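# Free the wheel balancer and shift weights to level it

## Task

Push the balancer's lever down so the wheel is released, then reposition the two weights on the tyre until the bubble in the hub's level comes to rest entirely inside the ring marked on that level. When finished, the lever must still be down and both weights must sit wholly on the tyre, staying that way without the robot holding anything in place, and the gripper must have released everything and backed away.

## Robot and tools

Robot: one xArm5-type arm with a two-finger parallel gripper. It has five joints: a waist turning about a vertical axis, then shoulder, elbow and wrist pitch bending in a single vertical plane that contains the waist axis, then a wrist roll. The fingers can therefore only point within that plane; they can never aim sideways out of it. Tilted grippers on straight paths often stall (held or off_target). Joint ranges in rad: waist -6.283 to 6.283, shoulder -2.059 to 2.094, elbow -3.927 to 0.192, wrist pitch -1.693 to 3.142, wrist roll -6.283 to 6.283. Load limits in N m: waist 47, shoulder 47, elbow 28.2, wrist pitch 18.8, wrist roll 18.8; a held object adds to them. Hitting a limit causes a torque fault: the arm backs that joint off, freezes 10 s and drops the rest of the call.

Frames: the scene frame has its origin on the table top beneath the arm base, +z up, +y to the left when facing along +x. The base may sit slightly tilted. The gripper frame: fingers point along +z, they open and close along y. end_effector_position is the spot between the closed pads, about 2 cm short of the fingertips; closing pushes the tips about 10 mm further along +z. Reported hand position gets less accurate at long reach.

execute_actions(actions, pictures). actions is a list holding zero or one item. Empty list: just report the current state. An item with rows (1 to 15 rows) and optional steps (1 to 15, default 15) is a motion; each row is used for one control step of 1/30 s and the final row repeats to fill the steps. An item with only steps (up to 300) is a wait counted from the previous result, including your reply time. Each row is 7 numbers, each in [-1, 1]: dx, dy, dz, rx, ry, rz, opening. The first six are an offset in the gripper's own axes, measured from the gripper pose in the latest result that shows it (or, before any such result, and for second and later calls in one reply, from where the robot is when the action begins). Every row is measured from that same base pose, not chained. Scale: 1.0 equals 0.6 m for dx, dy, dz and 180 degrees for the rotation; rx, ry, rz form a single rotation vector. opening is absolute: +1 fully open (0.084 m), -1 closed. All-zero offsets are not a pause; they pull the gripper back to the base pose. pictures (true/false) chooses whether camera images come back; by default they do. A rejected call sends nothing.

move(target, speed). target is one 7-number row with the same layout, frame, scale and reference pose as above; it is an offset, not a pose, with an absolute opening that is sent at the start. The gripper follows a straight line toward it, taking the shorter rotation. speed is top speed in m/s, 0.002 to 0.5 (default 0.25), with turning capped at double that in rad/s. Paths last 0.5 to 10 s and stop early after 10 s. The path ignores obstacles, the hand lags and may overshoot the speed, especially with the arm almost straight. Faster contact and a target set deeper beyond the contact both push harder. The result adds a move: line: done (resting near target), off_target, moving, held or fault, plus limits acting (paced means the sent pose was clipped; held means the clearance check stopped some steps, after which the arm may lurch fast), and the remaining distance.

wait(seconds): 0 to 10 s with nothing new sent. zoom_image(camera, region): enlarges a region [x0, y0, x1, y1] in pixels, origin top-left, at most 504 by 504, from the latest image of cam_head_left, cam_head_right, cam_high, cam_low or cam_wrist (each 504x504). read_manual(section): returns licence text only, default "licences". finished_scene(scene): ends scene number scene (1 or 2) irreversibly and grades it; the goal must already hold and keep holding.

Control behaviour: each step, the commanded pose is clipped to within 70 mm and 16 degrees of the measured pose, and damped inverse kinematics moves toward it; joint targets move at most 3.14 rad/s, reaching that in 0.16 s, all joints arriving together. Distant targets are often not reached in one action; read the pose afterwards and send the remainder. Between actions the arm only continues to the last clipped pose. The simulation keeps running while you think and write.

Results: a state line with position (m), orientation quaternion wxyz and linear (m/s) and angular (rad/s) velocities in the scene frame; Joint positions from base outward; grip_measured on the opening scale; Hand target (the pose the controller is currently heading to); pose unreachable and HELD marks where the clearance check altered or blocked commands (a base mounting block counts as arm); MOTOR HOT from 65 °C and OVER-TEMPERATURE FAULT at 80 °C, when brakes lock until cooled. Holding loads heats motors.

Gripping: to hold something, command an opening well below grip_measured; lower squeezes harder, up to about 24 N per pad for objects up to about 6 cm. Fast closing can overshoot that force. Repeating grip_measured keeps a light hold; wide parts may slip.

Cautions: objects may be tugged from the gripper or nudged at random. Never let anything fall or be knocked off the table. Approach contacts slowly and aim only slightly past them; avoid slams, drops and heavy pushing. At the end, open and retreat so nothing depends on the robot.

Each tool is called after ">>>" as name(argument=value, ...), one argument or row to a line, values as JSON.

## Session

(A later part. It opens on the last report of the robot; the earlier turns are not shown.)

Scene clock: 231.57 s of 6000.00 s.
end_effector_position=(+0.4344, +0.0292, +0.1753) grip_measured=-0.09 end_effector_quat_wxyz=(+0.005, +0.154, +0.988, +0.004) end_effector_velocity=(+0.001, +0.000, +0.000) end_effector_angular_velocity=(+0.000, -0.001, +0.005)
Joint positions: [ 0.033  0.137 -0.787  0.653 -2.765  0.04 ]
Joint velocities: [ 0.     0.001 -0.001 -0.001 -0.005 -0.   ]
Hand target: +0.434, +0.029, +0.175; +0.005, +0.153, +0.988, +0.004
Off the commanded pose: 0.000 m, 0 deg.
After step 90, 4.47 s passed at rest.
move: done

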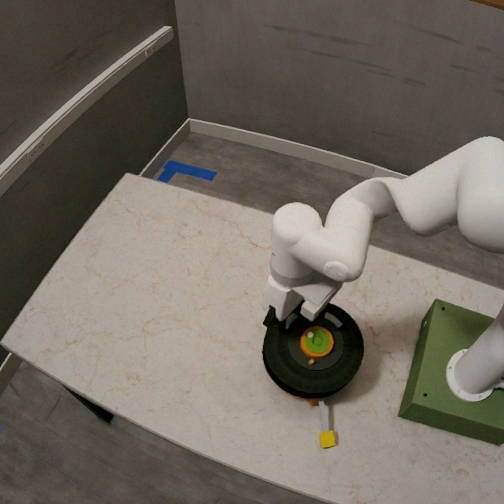

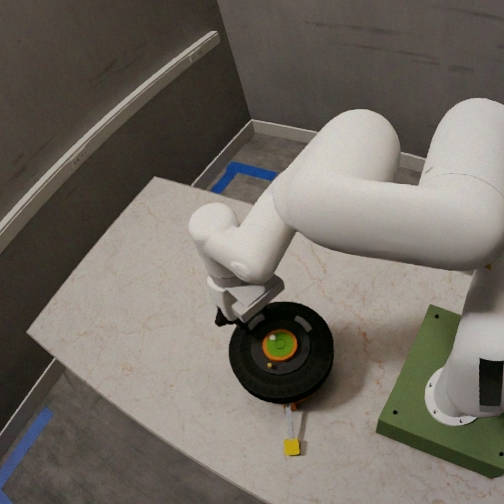

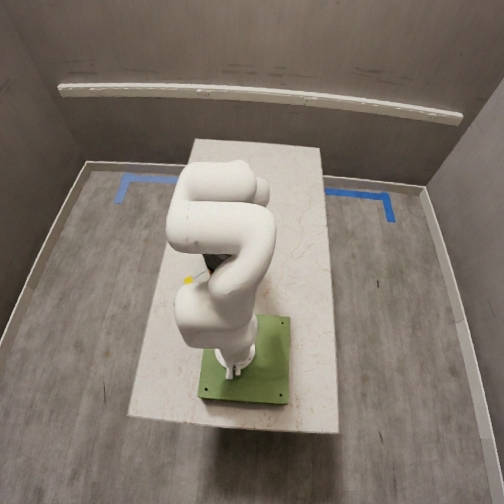

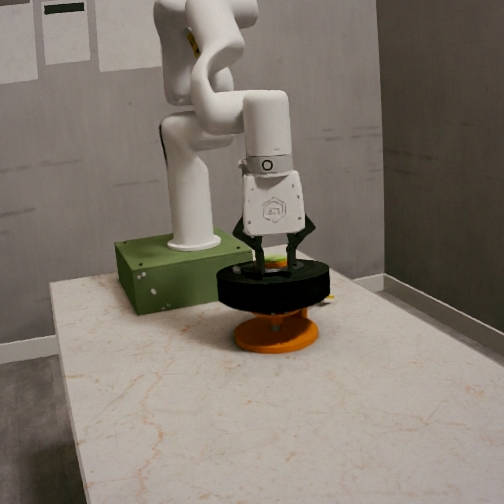

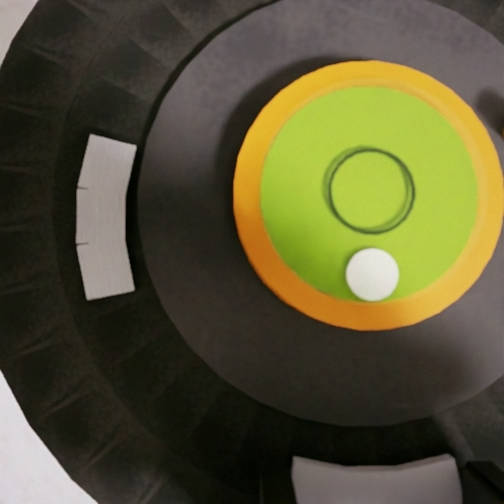

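>>> move(
  target=[0, 0, 0.0335, 0, 0, 0, -0.3],
  speed=0.02,
)

Scene clock: 235.47 s of 6000.00 s.
end_effector_position=(+0.4345, +0.0294, +0.1552) grip_measured=-0.09 end_effector_quat_wxyz=(+0.005, +0.154, +0.988, +0.004) end_effector_velocity=(+0.000, +0.000, -0.000) end_effector_angular_velocity=(+0.000, -0.002, +0.000)
Joint positions: [ 0.033  0.187 -0.779  0.595 -2.765  0.04 ]
Joint velocities: [ 0.     0.001  0.    -0.003 -0.    -0.   ]
Hand target: +0.435, +0.029, +0.155; +0.005, +0.154, +0.988, +0.004
Off the commanded pose: 0.000 m, 0 deg.
move: done

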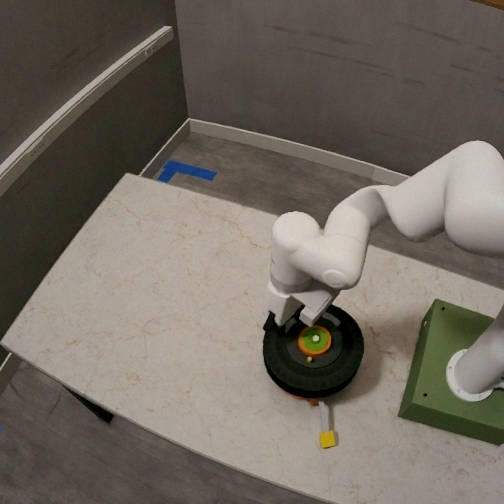

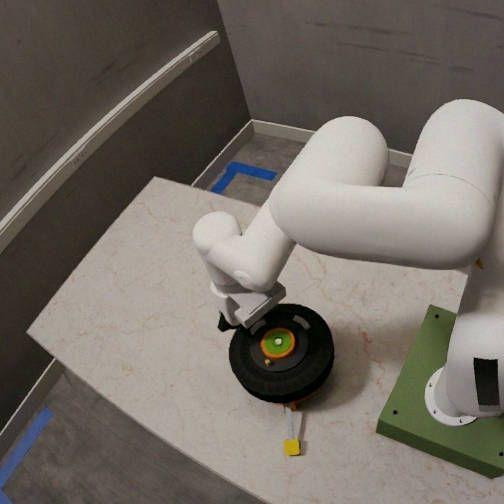

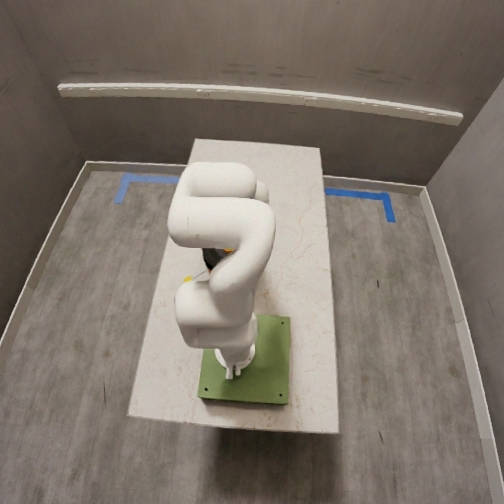

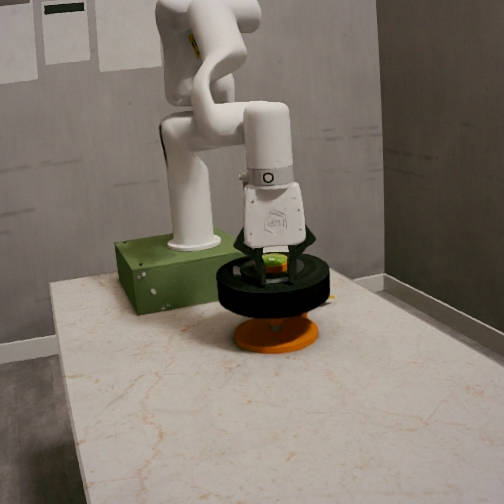

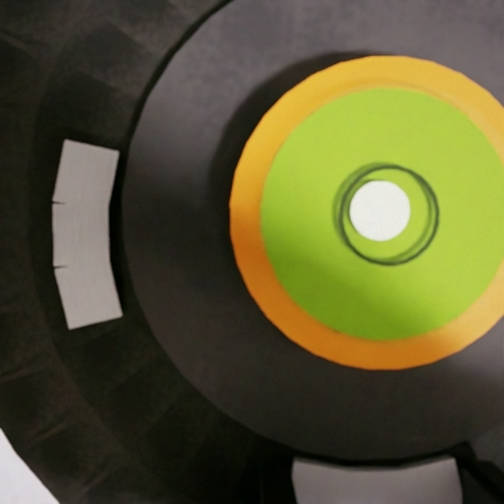

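>>> execute_actions(
  actions=[
    {"rows": [[0,0,0,0,0,0,-0.1],[0,0,0,0,0,0,-0.05],[0,0,0,0,0,0,0.0],[0,0,0,0,0,0,0.05],[0,0,0,0,0,0,0.12],[0,0,0,0,0,0,0.2],[0,0,0,0,0,0,0.3],[0,0,0,0,0,0,0.36]], "steps": 15},
  ],
  pictures=false,
)

>>> move(
  target=[0, 0.05, -0.2, 0, 0, 0, 0.36],
  speed=0.12,
)

>>> wait(
  seconds=5,
)

>>> zoom_image(
  camera="cam_wrist",
  region=[100, 80, 440, 440],
)

Scene clock: 240.30 s of 6000.00 s.
end_effector_position=(+0.4346, +0.0294, +0.1552) grip_measured=+0.35 end_effector_quat_wxyz=(+0.005, +0.154, +0.988, +0.004) end_effector_velocity=(-0.000, +0.000, +0.000) end_effector_angular_velocity=(-0.000, +0.001, +0.000)
Joint positions: [ 0.033  0.187 -0.779  0.595 -2.765  0.059]
Joint velocities: [ 0.    -0.    -0.     0.001 -0.     0.   ]
Hand target: +0.435, +0.029, +0.155; +0.005, +0.154, +0.988, +0.004
Off the commanded pose: 0.000 m, 0 deg.
Steps of this call (steps 1 to 90: nothing new was sent; then 1.33 s passed at rest; steps 91 to 105: all 15 steps of this action). Readings (end_effector_position):
91: (+0.4346, +0.0294, +0.1551)
92: (+0.4346, +0.0294, +0.1552)
94: (+0.4346, +0.0294, +0.1552)
98: (+0.4346, +0.0294, +0.1552)
105: the state above

Scene clock: 241.93 s of 6000.00 s.
end_effector_position=(+0.4419, +0.0570, +0.2750) grip_measured=+0.35 end_effector_quat_wxyz=(+0.004, +0.154, +0.988, +0.004) end_effector_velocity=(+0.000, +0.000, +0.002) end_effector_angular_velocity=(+0.000, -0.001, -0.000)
Joint positions: [ 0.095 -0.014 -0.934  0.952 -2.703  0.059]
Joint velocities: [ 0.    -0.001 -0.004  0.005  0.001  0.   ]
Hand target: +0.442, +0.057, +0.276; +0.005, +0.154, +0.988, +0.004
Off the commanded pose: 0.001 m, 0 deg.
move: done

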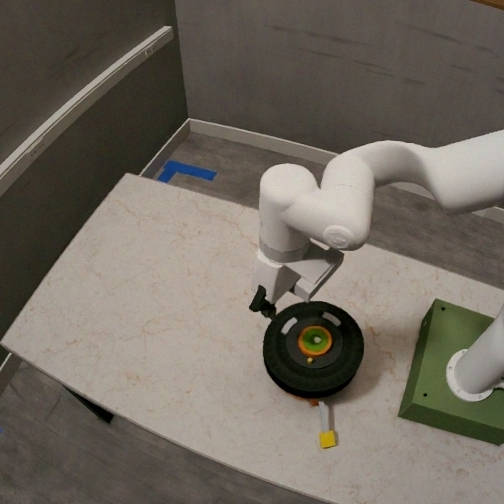

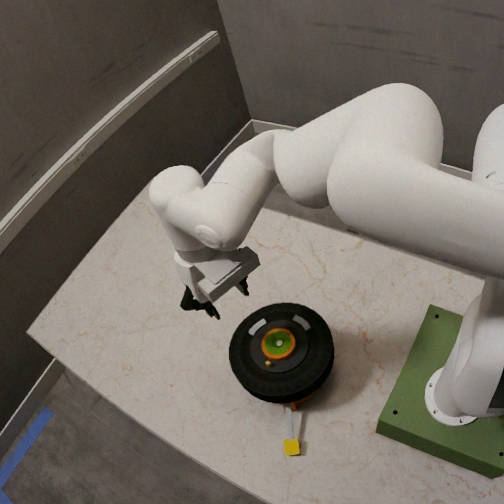

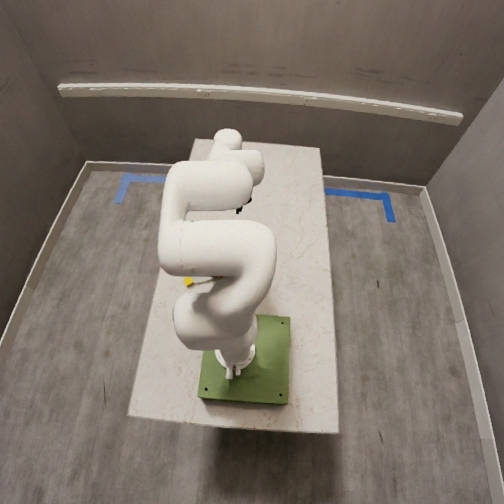

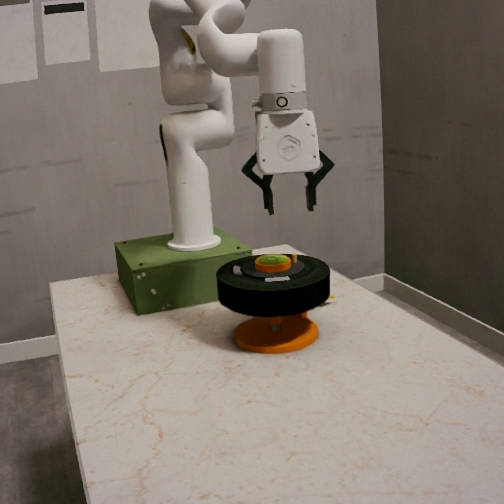

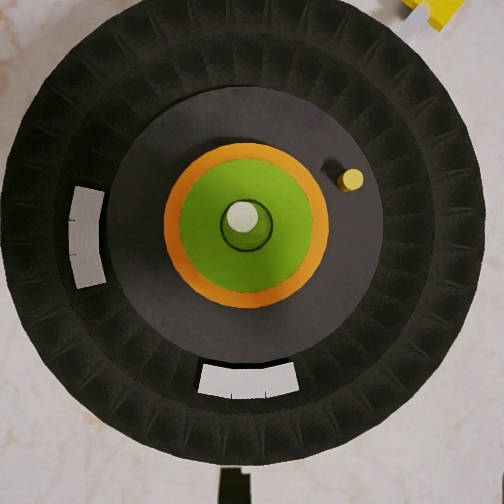

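Scene clock: 246.93 s of 6000.00 s.
end_effector_position=(+0.4422, +0.0572, +0.2755) grip_measured=+0.35 end_effector_quat_wxyz=(+0.005, +0.154, +0.988, +0.004) end_effector_velocity=(+0.000, -0.000, +0.000) end_effector_angular_velocity=(+0.000, -0.001, -0.000)
Joint positions: [ 0.095 -0.015 -0.935  0.952 -2.703  0.059]
Joint velocities: [-0.     0.    -0.    -0.001 -0.    -0.   ]
Hand target: +0.442, +0.057, +0.276; +0.005, +0.154, +0.988, +0.004
Off the commanded pose: 0.000 m, 0 deg.
Steps of this call (steps 1 to 90: nothing new was sent; then 2.00 s passed at rest). Readings (end_effector_position):
1: (+0.4419, +0.0571, +0.2751)
2: (+0.4420, +0.0571, +0.2752)
4: (+0.4421, +0.0571, +0.2753)
8: (+0.4421, +0.0571, +0.2754)
90: the state above

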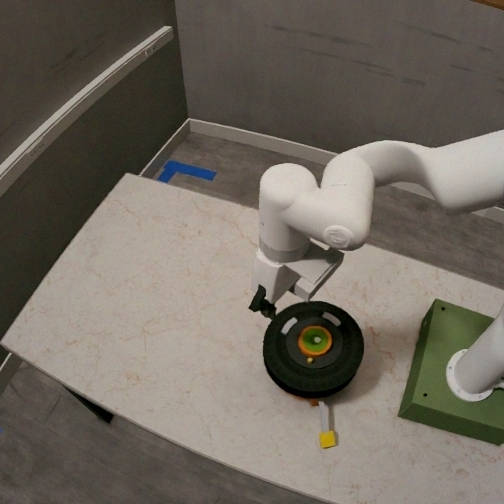

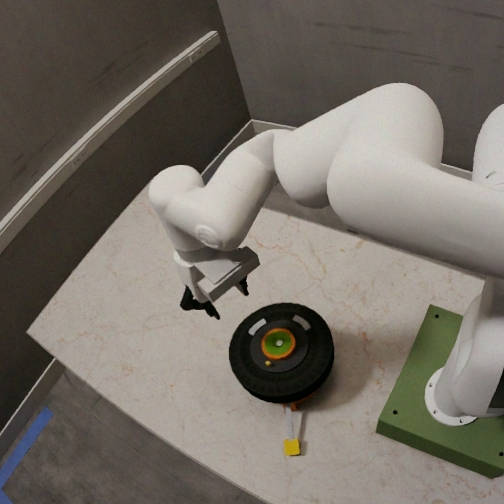

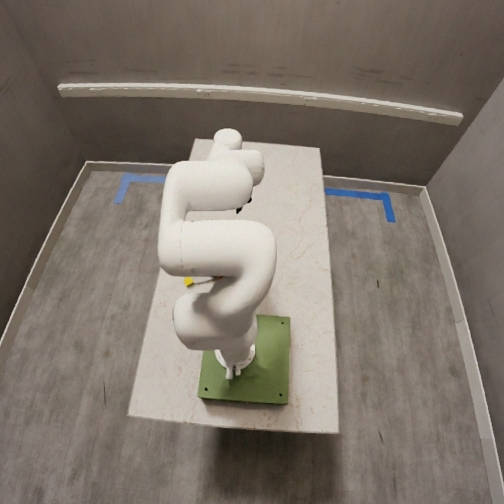

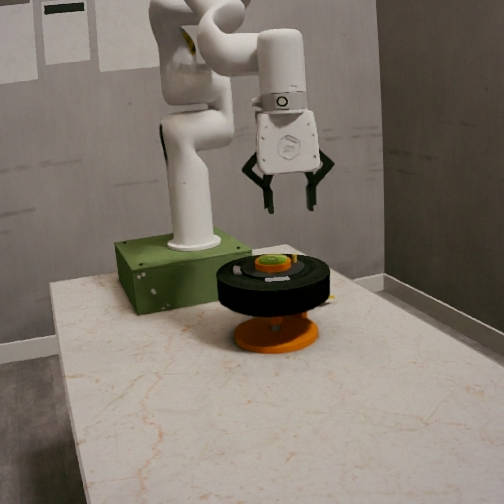

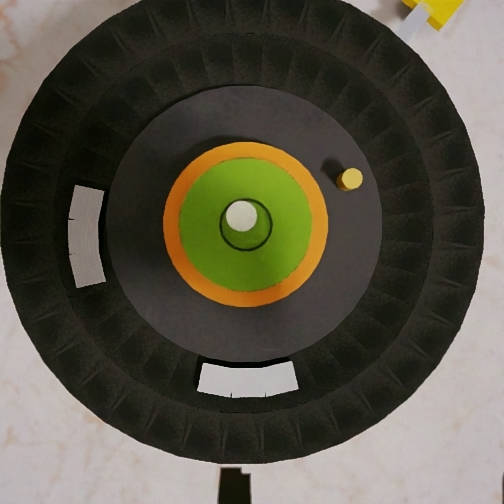

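Region (100, 80, 440, 440) of cam_wrist's 504x504 image, scaled by 1.400, with more detail than that image has.

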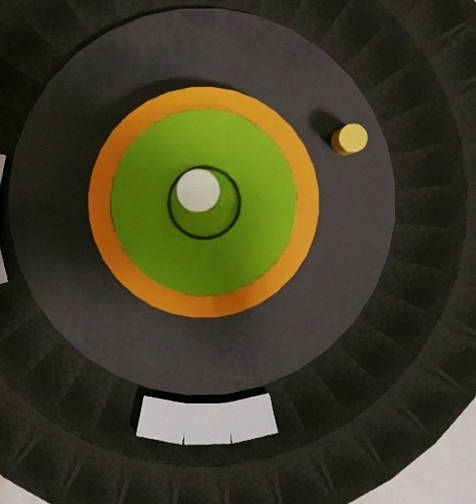

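>>> move(
  target=[0.1158, -0.1741, 0.1592, 0, 0, 0.4928, 0.4],
)

Scene clock: 259.77 s of 6000.00 s.
end_effector_position=(+0.3457, -0.0208, +0.1785) grip_measured=+0.39 end_effector_quat_wxyz=(+0.000, +0.800, +0.599, +0.006) end_effector_velocity=(-0.000, -0.000, -0.001) end_effector_angular_velocity=(+0.000, +0.001, -0.005)
Joint positions: [-0.094 -0.146 -0.467  0.615 -1.344  0.061]
Joint velocities: [-0.001  0.001  0.001 -0.     0.004 -0.   ]
Hand target: +0.346, -0.021, +0.178; +0.000, +0.801, +0.599, +0.006
Off the commanded pose: 0.000 m, 0 deg.
After step 90, 6.33 s passed at rest.
move: done

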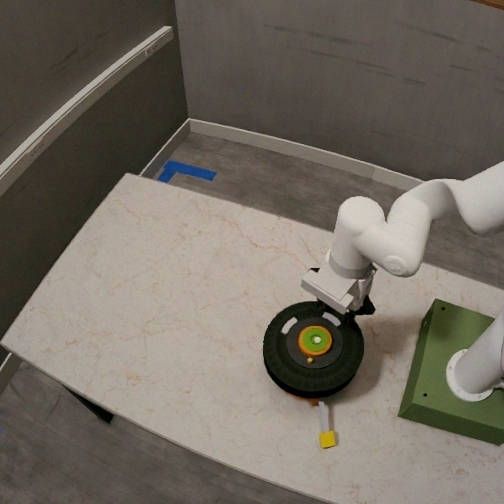

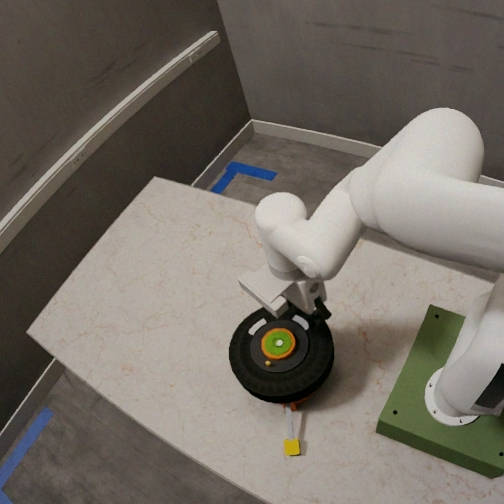

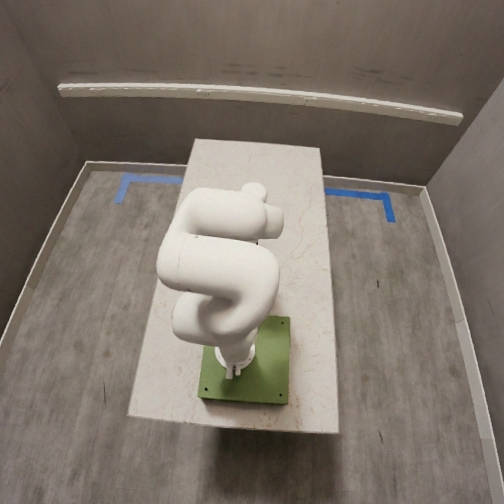

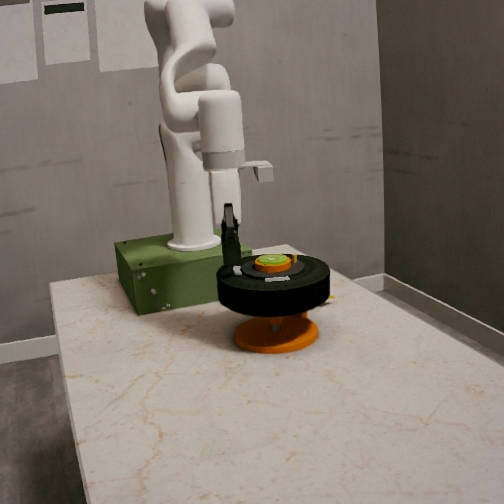

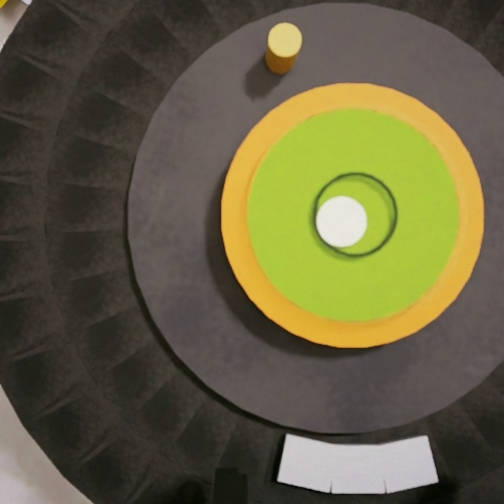

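>>> move(
  target=[0, 0, 0.0415, 0, 0, 0, 0.4],
  speed=0.03,
)

>>> zoom_image(
  camera="cam_low",
  region=[200, 220, 300, 300],
)

Scene clock: 266.83 s of 6000.00 s.
end_effector_position=(+0.3461, -0.0206, +0.1537) grip_measured=+0.39 end_effector_quat_wxyz=(+0.000, +0.800, +0.599, +0.006) end_effector_velocity=(+0.000, -0.000, -0.000) end_effector_angular_velocity=(-0.000, -0.001, -0.000)
Joint positions: [-0.094 -0.067 -0.453  0.522 -1.344  0.061]
Joint velocities: [-0.     0.001 -0.    -0.002 -0.    -0.   ]
Hand target: +0.346, -0.021, +0.154; +0.000, +0.800, +0.599, +0.006
Off the commanded pose: 0.000 m, 0 deg.
After step 90, 2.93 s passed at rest.
move: done

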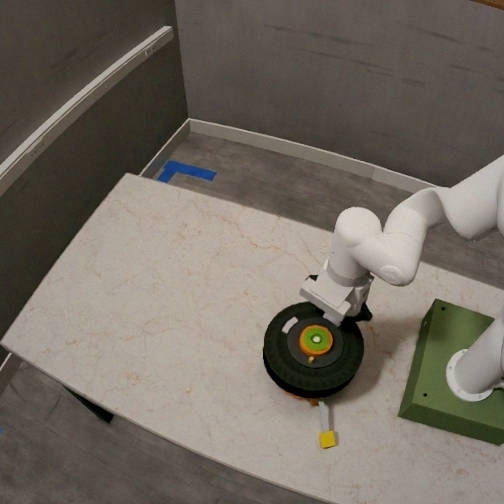

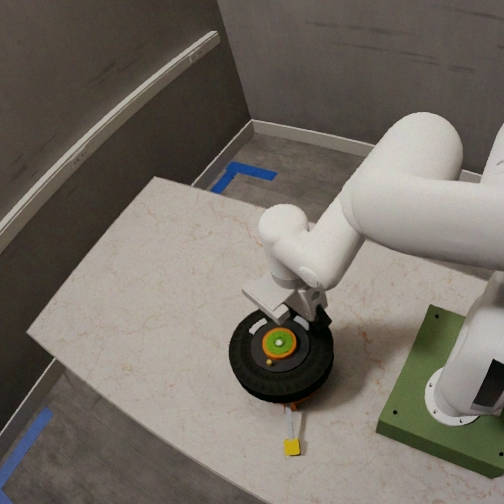

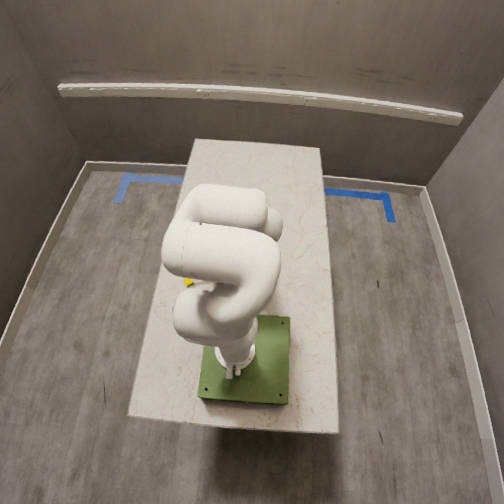

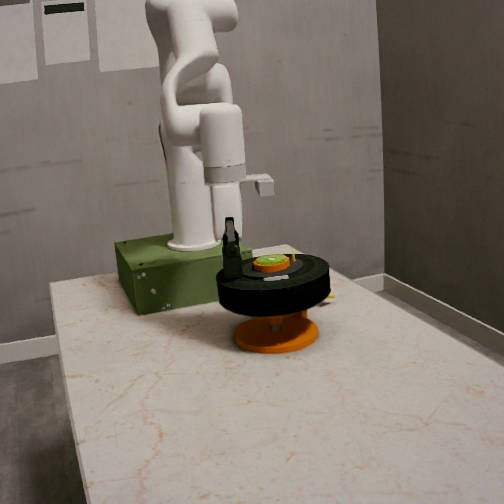

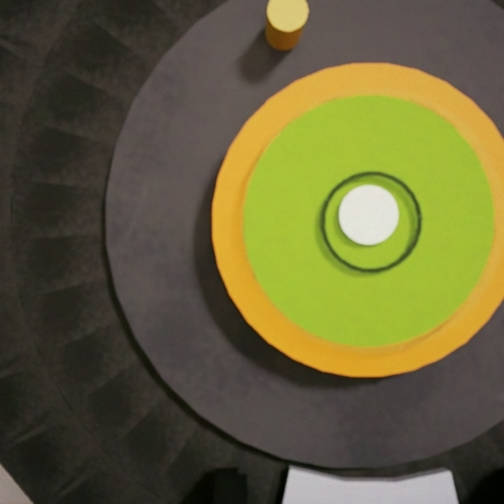

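Region (200, 220, 300, 300) of cam_low's 504x504 image, scaled by 5.040, with more detail than that image has; it fills the top 403 rows of this view, and the rest is white.

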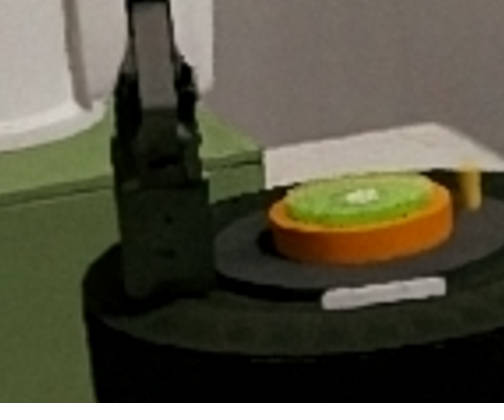

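>>> execute_actions(
  actions=[
    {"rows": [[0,0,-0.002,0,0,0,0.4],[0,0,-0.003,0,0,0,0.4],[0,0,-0.003,0,0,0,0.36],[0,0,-0.003,0,0,0,0.3],[0,0,-0.003,0,0,0,0.24],[0,0,-0.003,0,0,0,0.18],[0,0,-0.003,0,0,0,0.12],[0,0,-0.003,0,0,0,0.06],[0,0,-0.003,0,0,0,0.0],[0,0,-0.003,0,0,0,-0.06],[0,0,-0.003,0,0,0,-0.12],[0,0,-0.003,0,0,0,-0.18],[0,0,-0.003,0,0,0,-0.24],[0,0,-0.003,0,0,0,-0.3]], "steps": 15},
  ],
)

Scene clock: 269.77 s of 6000.00 s.
end_effector_position=(+0.3461, -0.0207, +0.1555) grip_measured=-0.10 end_effector_quat_wxyz=(+0.000, +0.800, +0.599, +0.006) end_effector_velocity=(-0.000, -0.000, +0.000) end_effector_angular_velocity=(+0.000, +0.001, -0.000)
Joint positions: [-0.094 -0.073 -0.454  0.529 -1.344  0.04 ]
Joint velocities: [-0.     0.    -0.001  0.002  0.    -0.   ]
Hand target: +0.346, -0.021, +0.156; +0.000, +0.800, +0.599, +0.006
Off the commanded pose: 0.000 m, 0 deg.
Steps of this call (steps 1 to 73: nothing new was sent; steps 74 to 88: all 15 steps of this action). Readings (end_effector_position):
74: (+0.3460, -0.0206, +0.1536)
75: (+0.3459, -0.0206, +0.1539)
77: (+0.3460, -0.0207, +0.1549)
81: (+0.3461, -0.0207, +0.1555)
88: the state above

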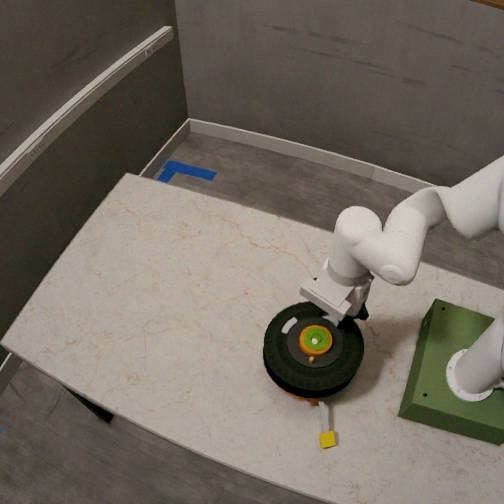

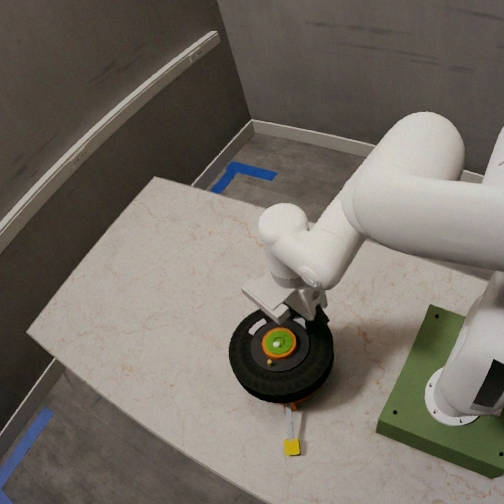

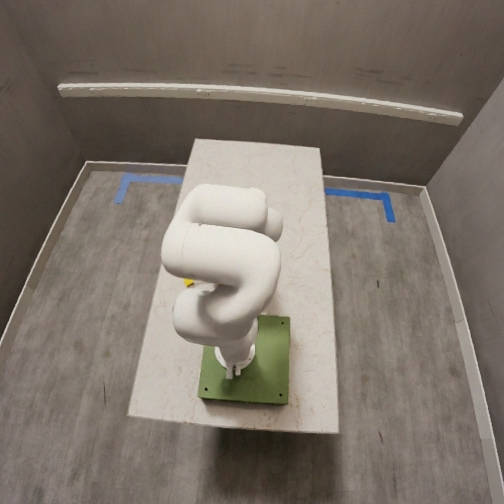

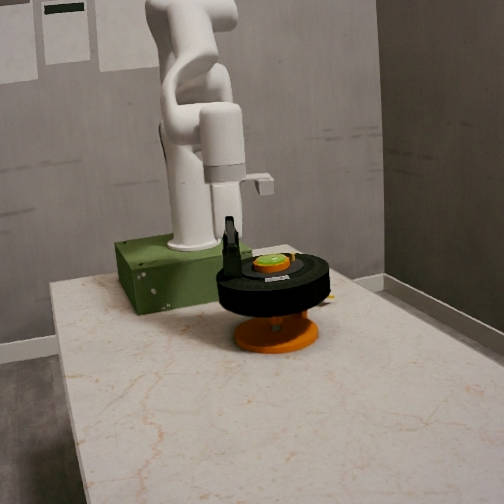

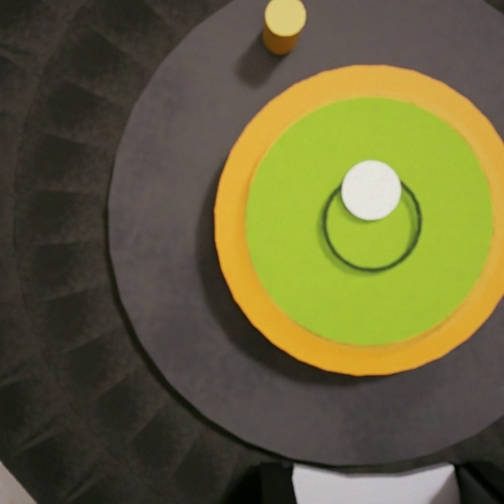

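>>> move(
  target=[0, 0, -0.033, 0, 0, 0, -0.3],
  speed=0.04,
)

>>> move(
  target=[-0.005, -0.009, 0, 0, 0, 0, -0.3],
  speed=0.03,
)

>>> wait(
  seconds=1.5,
)

Scene clock: 272.70 s of 6000.00 s.
end_effector_position=(+0.3457, -0.0208, +0.1752) grip_measured=-0.10 end_effector_quat_wxyz=(+0.000, +0.800, +0.599, +0.006) end_effector_velocity=(-0.001, +0.000, -0.000) end_effector_angular_velocity=(+0.000, +0.004, +0.000)
Joint positions: [-0.094 -0.136 -0.464  0.603 -1.344  0.04 ]
Joint velocities: [ 0.    -0.001  0.002  0.004  0.     0.   ]
Hand target: +0.346, -0.021, +0.175; +0.000, +0.800, +0.599, +0.006
Off the commanded pose: 0.000 m, 0 deg.
move: done

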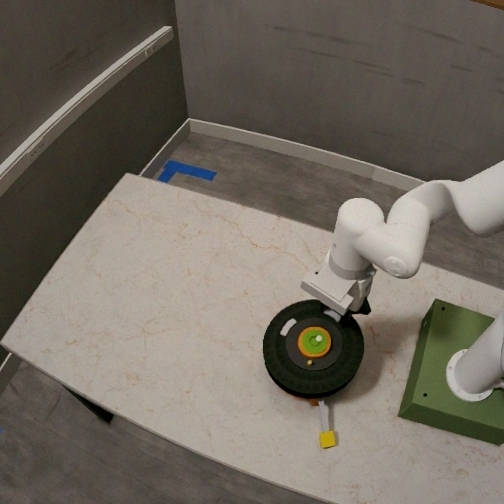

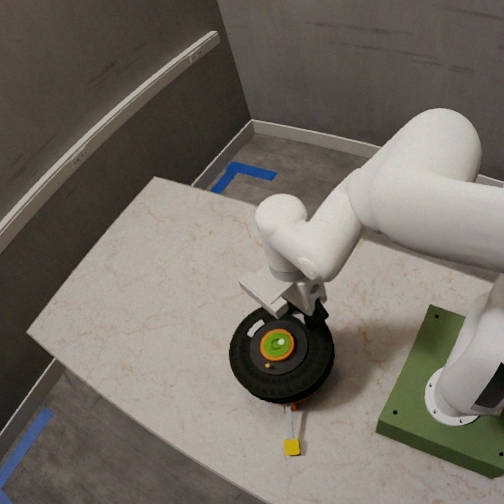

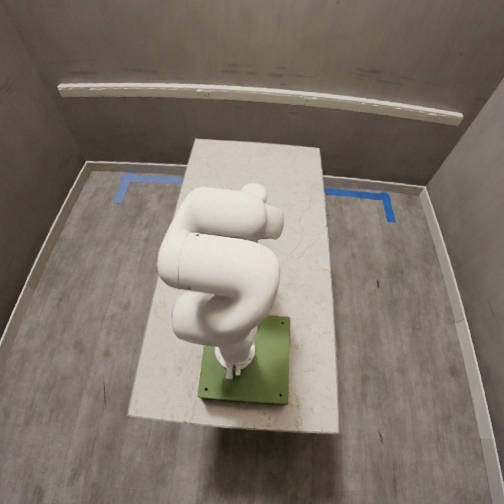

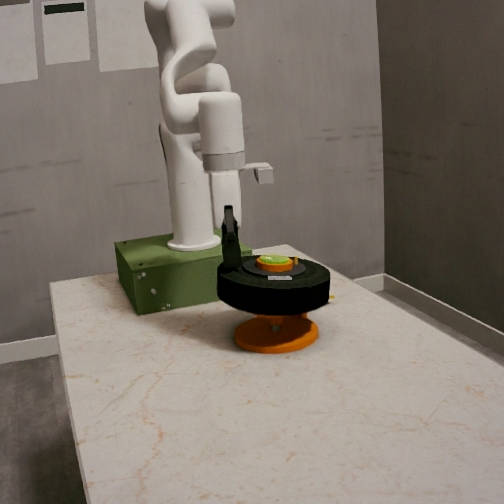

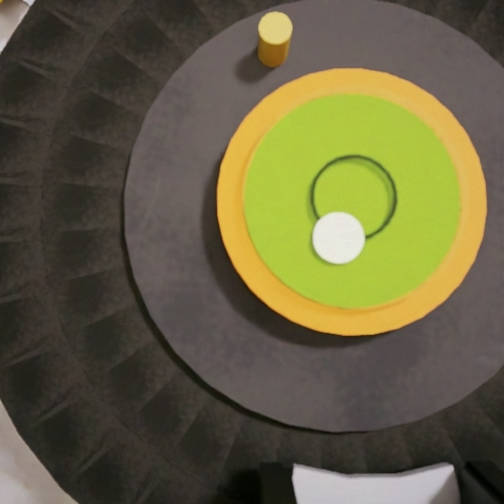

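Scene clock: 273.40 s of 6000.00 s.
end_effector_position=(+0.3398, -0.0222, +0.1751) grip_measured=-0.10 end_effector_quat_wxyz=(+0.000, +0.800, +0.599, +0.006) end_effector_velocity=(-0.000, -0.000, +0.001) end_effector_angular_velocity=(-0.000, -0.002, +0.000)
Joint positions: [-0.099 -0.156 -0.444  0.602 -1.349  0.04 ]
Joint velocities: [-0.    -0.003  0.001  0.    -0.001 -0.   ]
Hand target: +0.340, -0.022, +0.175; +0.000, +0.800, +0.599, +0.006
Off the commanded pose: 0.000 m, 0 deg.
move: done

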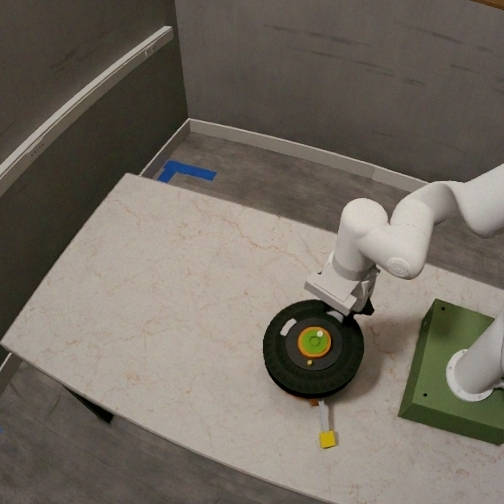

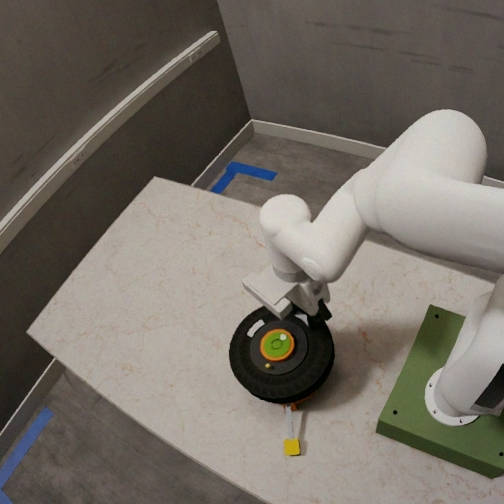

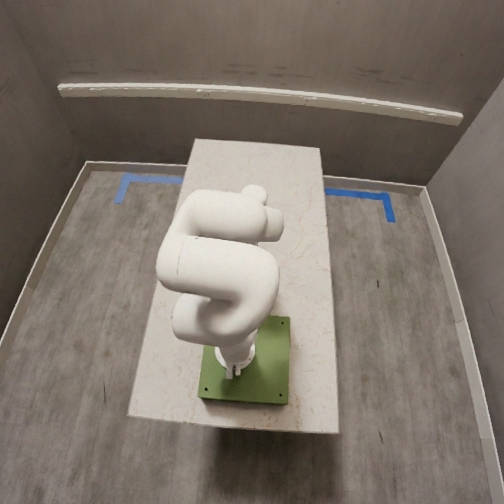

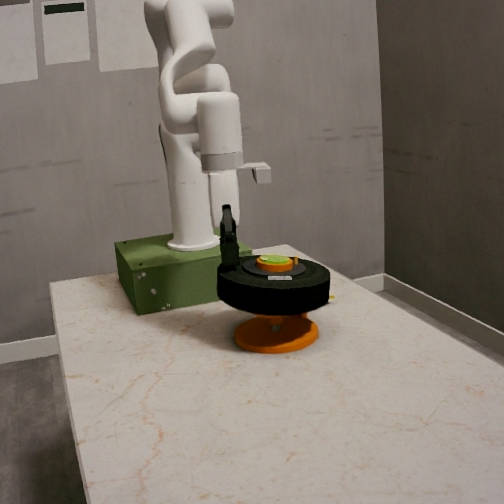

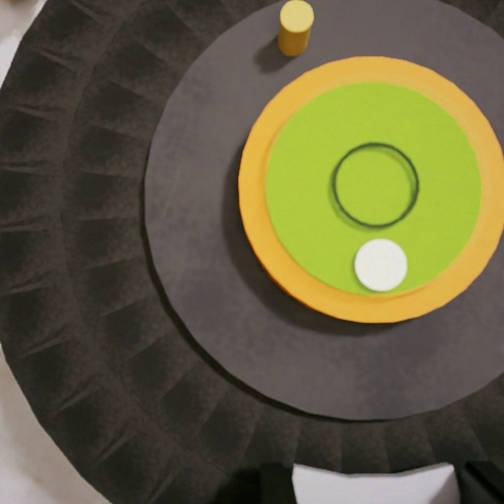

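Scene clock: 274.90 s of 6000.00 s.
end_effector_position=(+0.3397, -0.0222, +0.1751) grip_measured=-0.10 end_effector_quat_wxyz=(+0.000, +0.800, +0.599, +0.006) end_effector_velocity=(-0.001, -0.000, -0.000) end_effector_angular_velocity=(+0.000, +0.002, -0.000)
Joint positions: [-0.099 -0.156 -0.444  0.602 -1.349  0.04 ]
Joint velocities: [-0.    -0.001  0.001  0.001  0.    -0.   ]
Hand target: +0.340, -0.022, +0.175; +0.000, +0.800, +0.599, +0.006
Off the commanded pose: 0.000 m, 0 deg.
Steps of this call (steps 1 to 45: nothing new was sent). Readings (end_effector_position):
1: (+0.3398, -0.0222, +0.1751)
2: (+0.3397, -0.0222, +0.1751)
4: (+0.3397, -0.0222, +0.1751)
8: (+0.3397, -0.0222, +0.1751)
45: the state above

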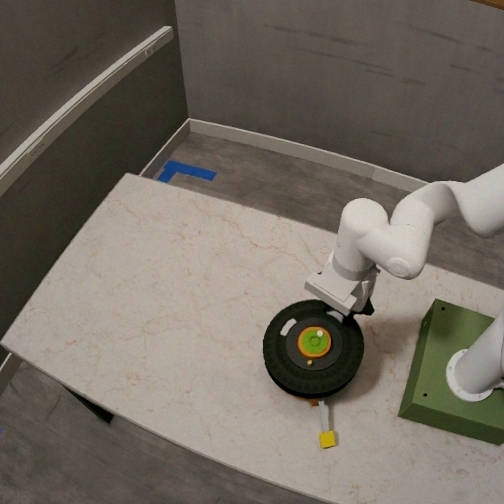

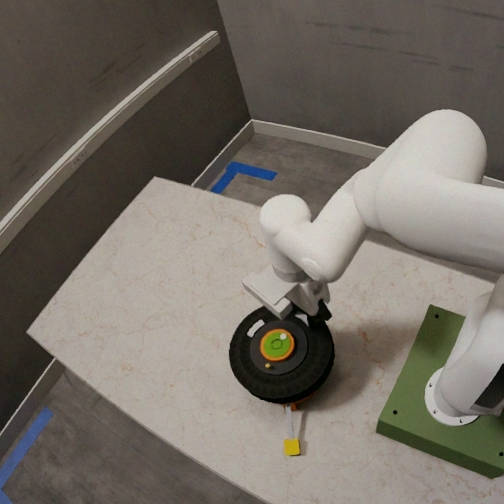

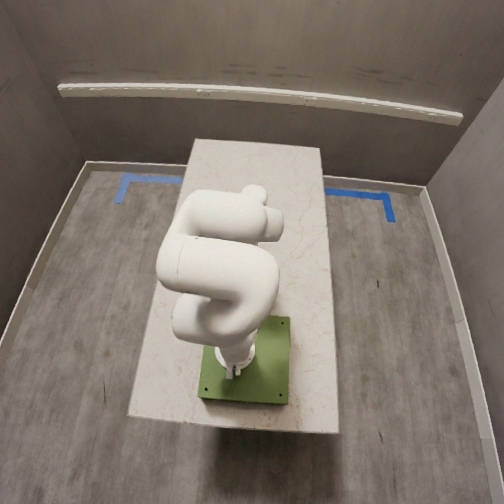

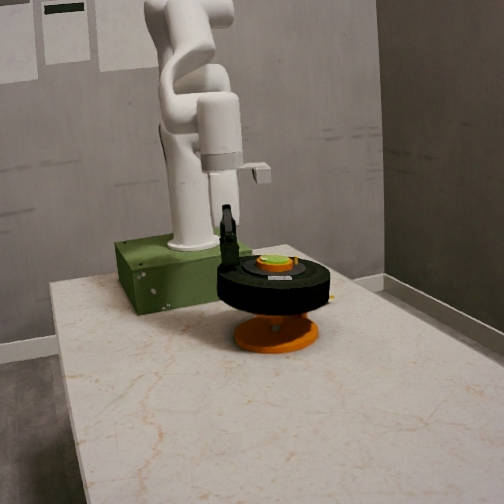

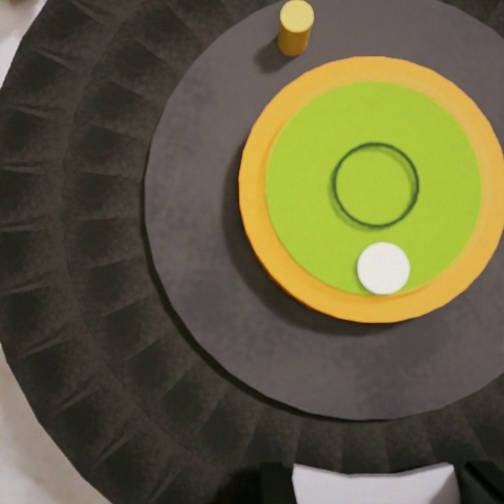

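>>> move(
  target=[0, 0.0045, 0.031, 0, 0, 0, -0.3],
  speed=0.02,
)

Scene clock: 282.00 s of 6000.00 s.
end_effector_position=(+0.3425, -0.0228, +0.1565) grip_measured=-0.10 end_effector_quat_wxyz=(+0.000, +0.800, +0.599, +0.006) end_effector_velocity=(+0.002, +0.000, +0.000) end_effector_angular_velocity=(-0.000, -0.005, +0.001)
Joint positions: [-0.1   -0.087 -0.443  0.532 -1.351  0.04 ]
Joint velocities: [ 0.001  0.002 -0.001 -0.005 -0.    -0.   ]
Hand target: +0.343, -0.023, +0.156; +0.000, +0.800, +0.599, +0.006
Off the commanded pose: 0.000 m, 0 deg.
After step 90, 2.90 s passed at rest.
move: done

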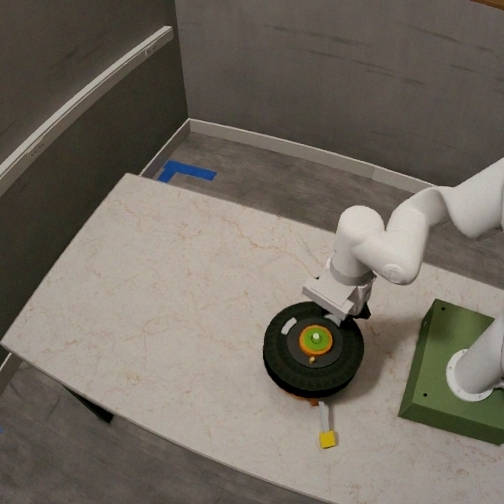

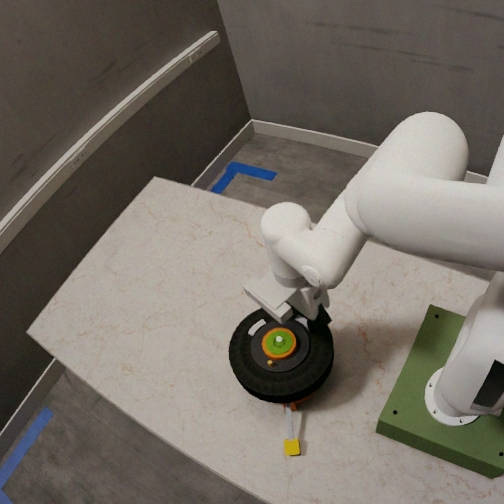

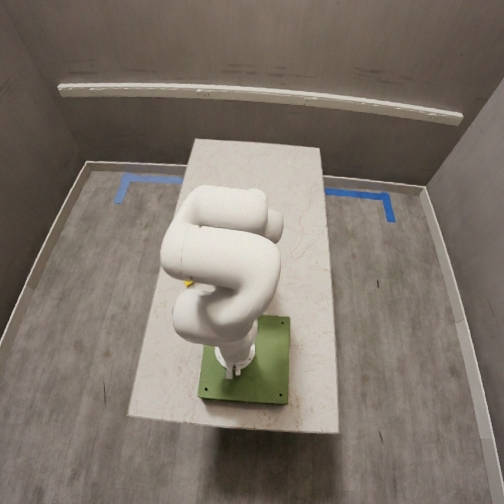

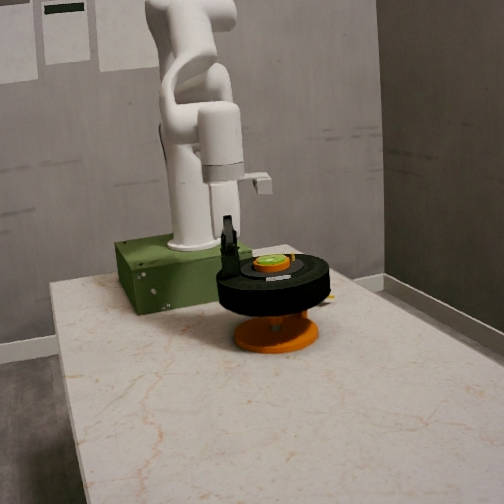

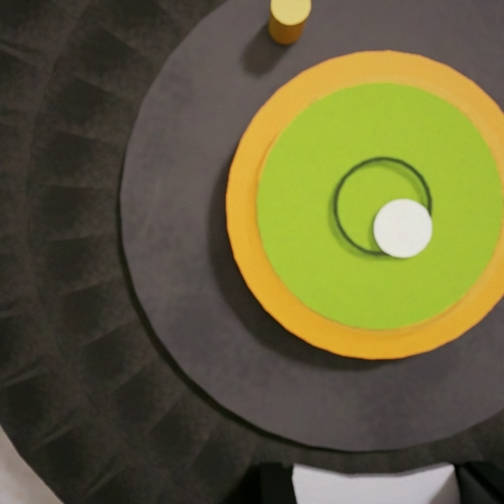

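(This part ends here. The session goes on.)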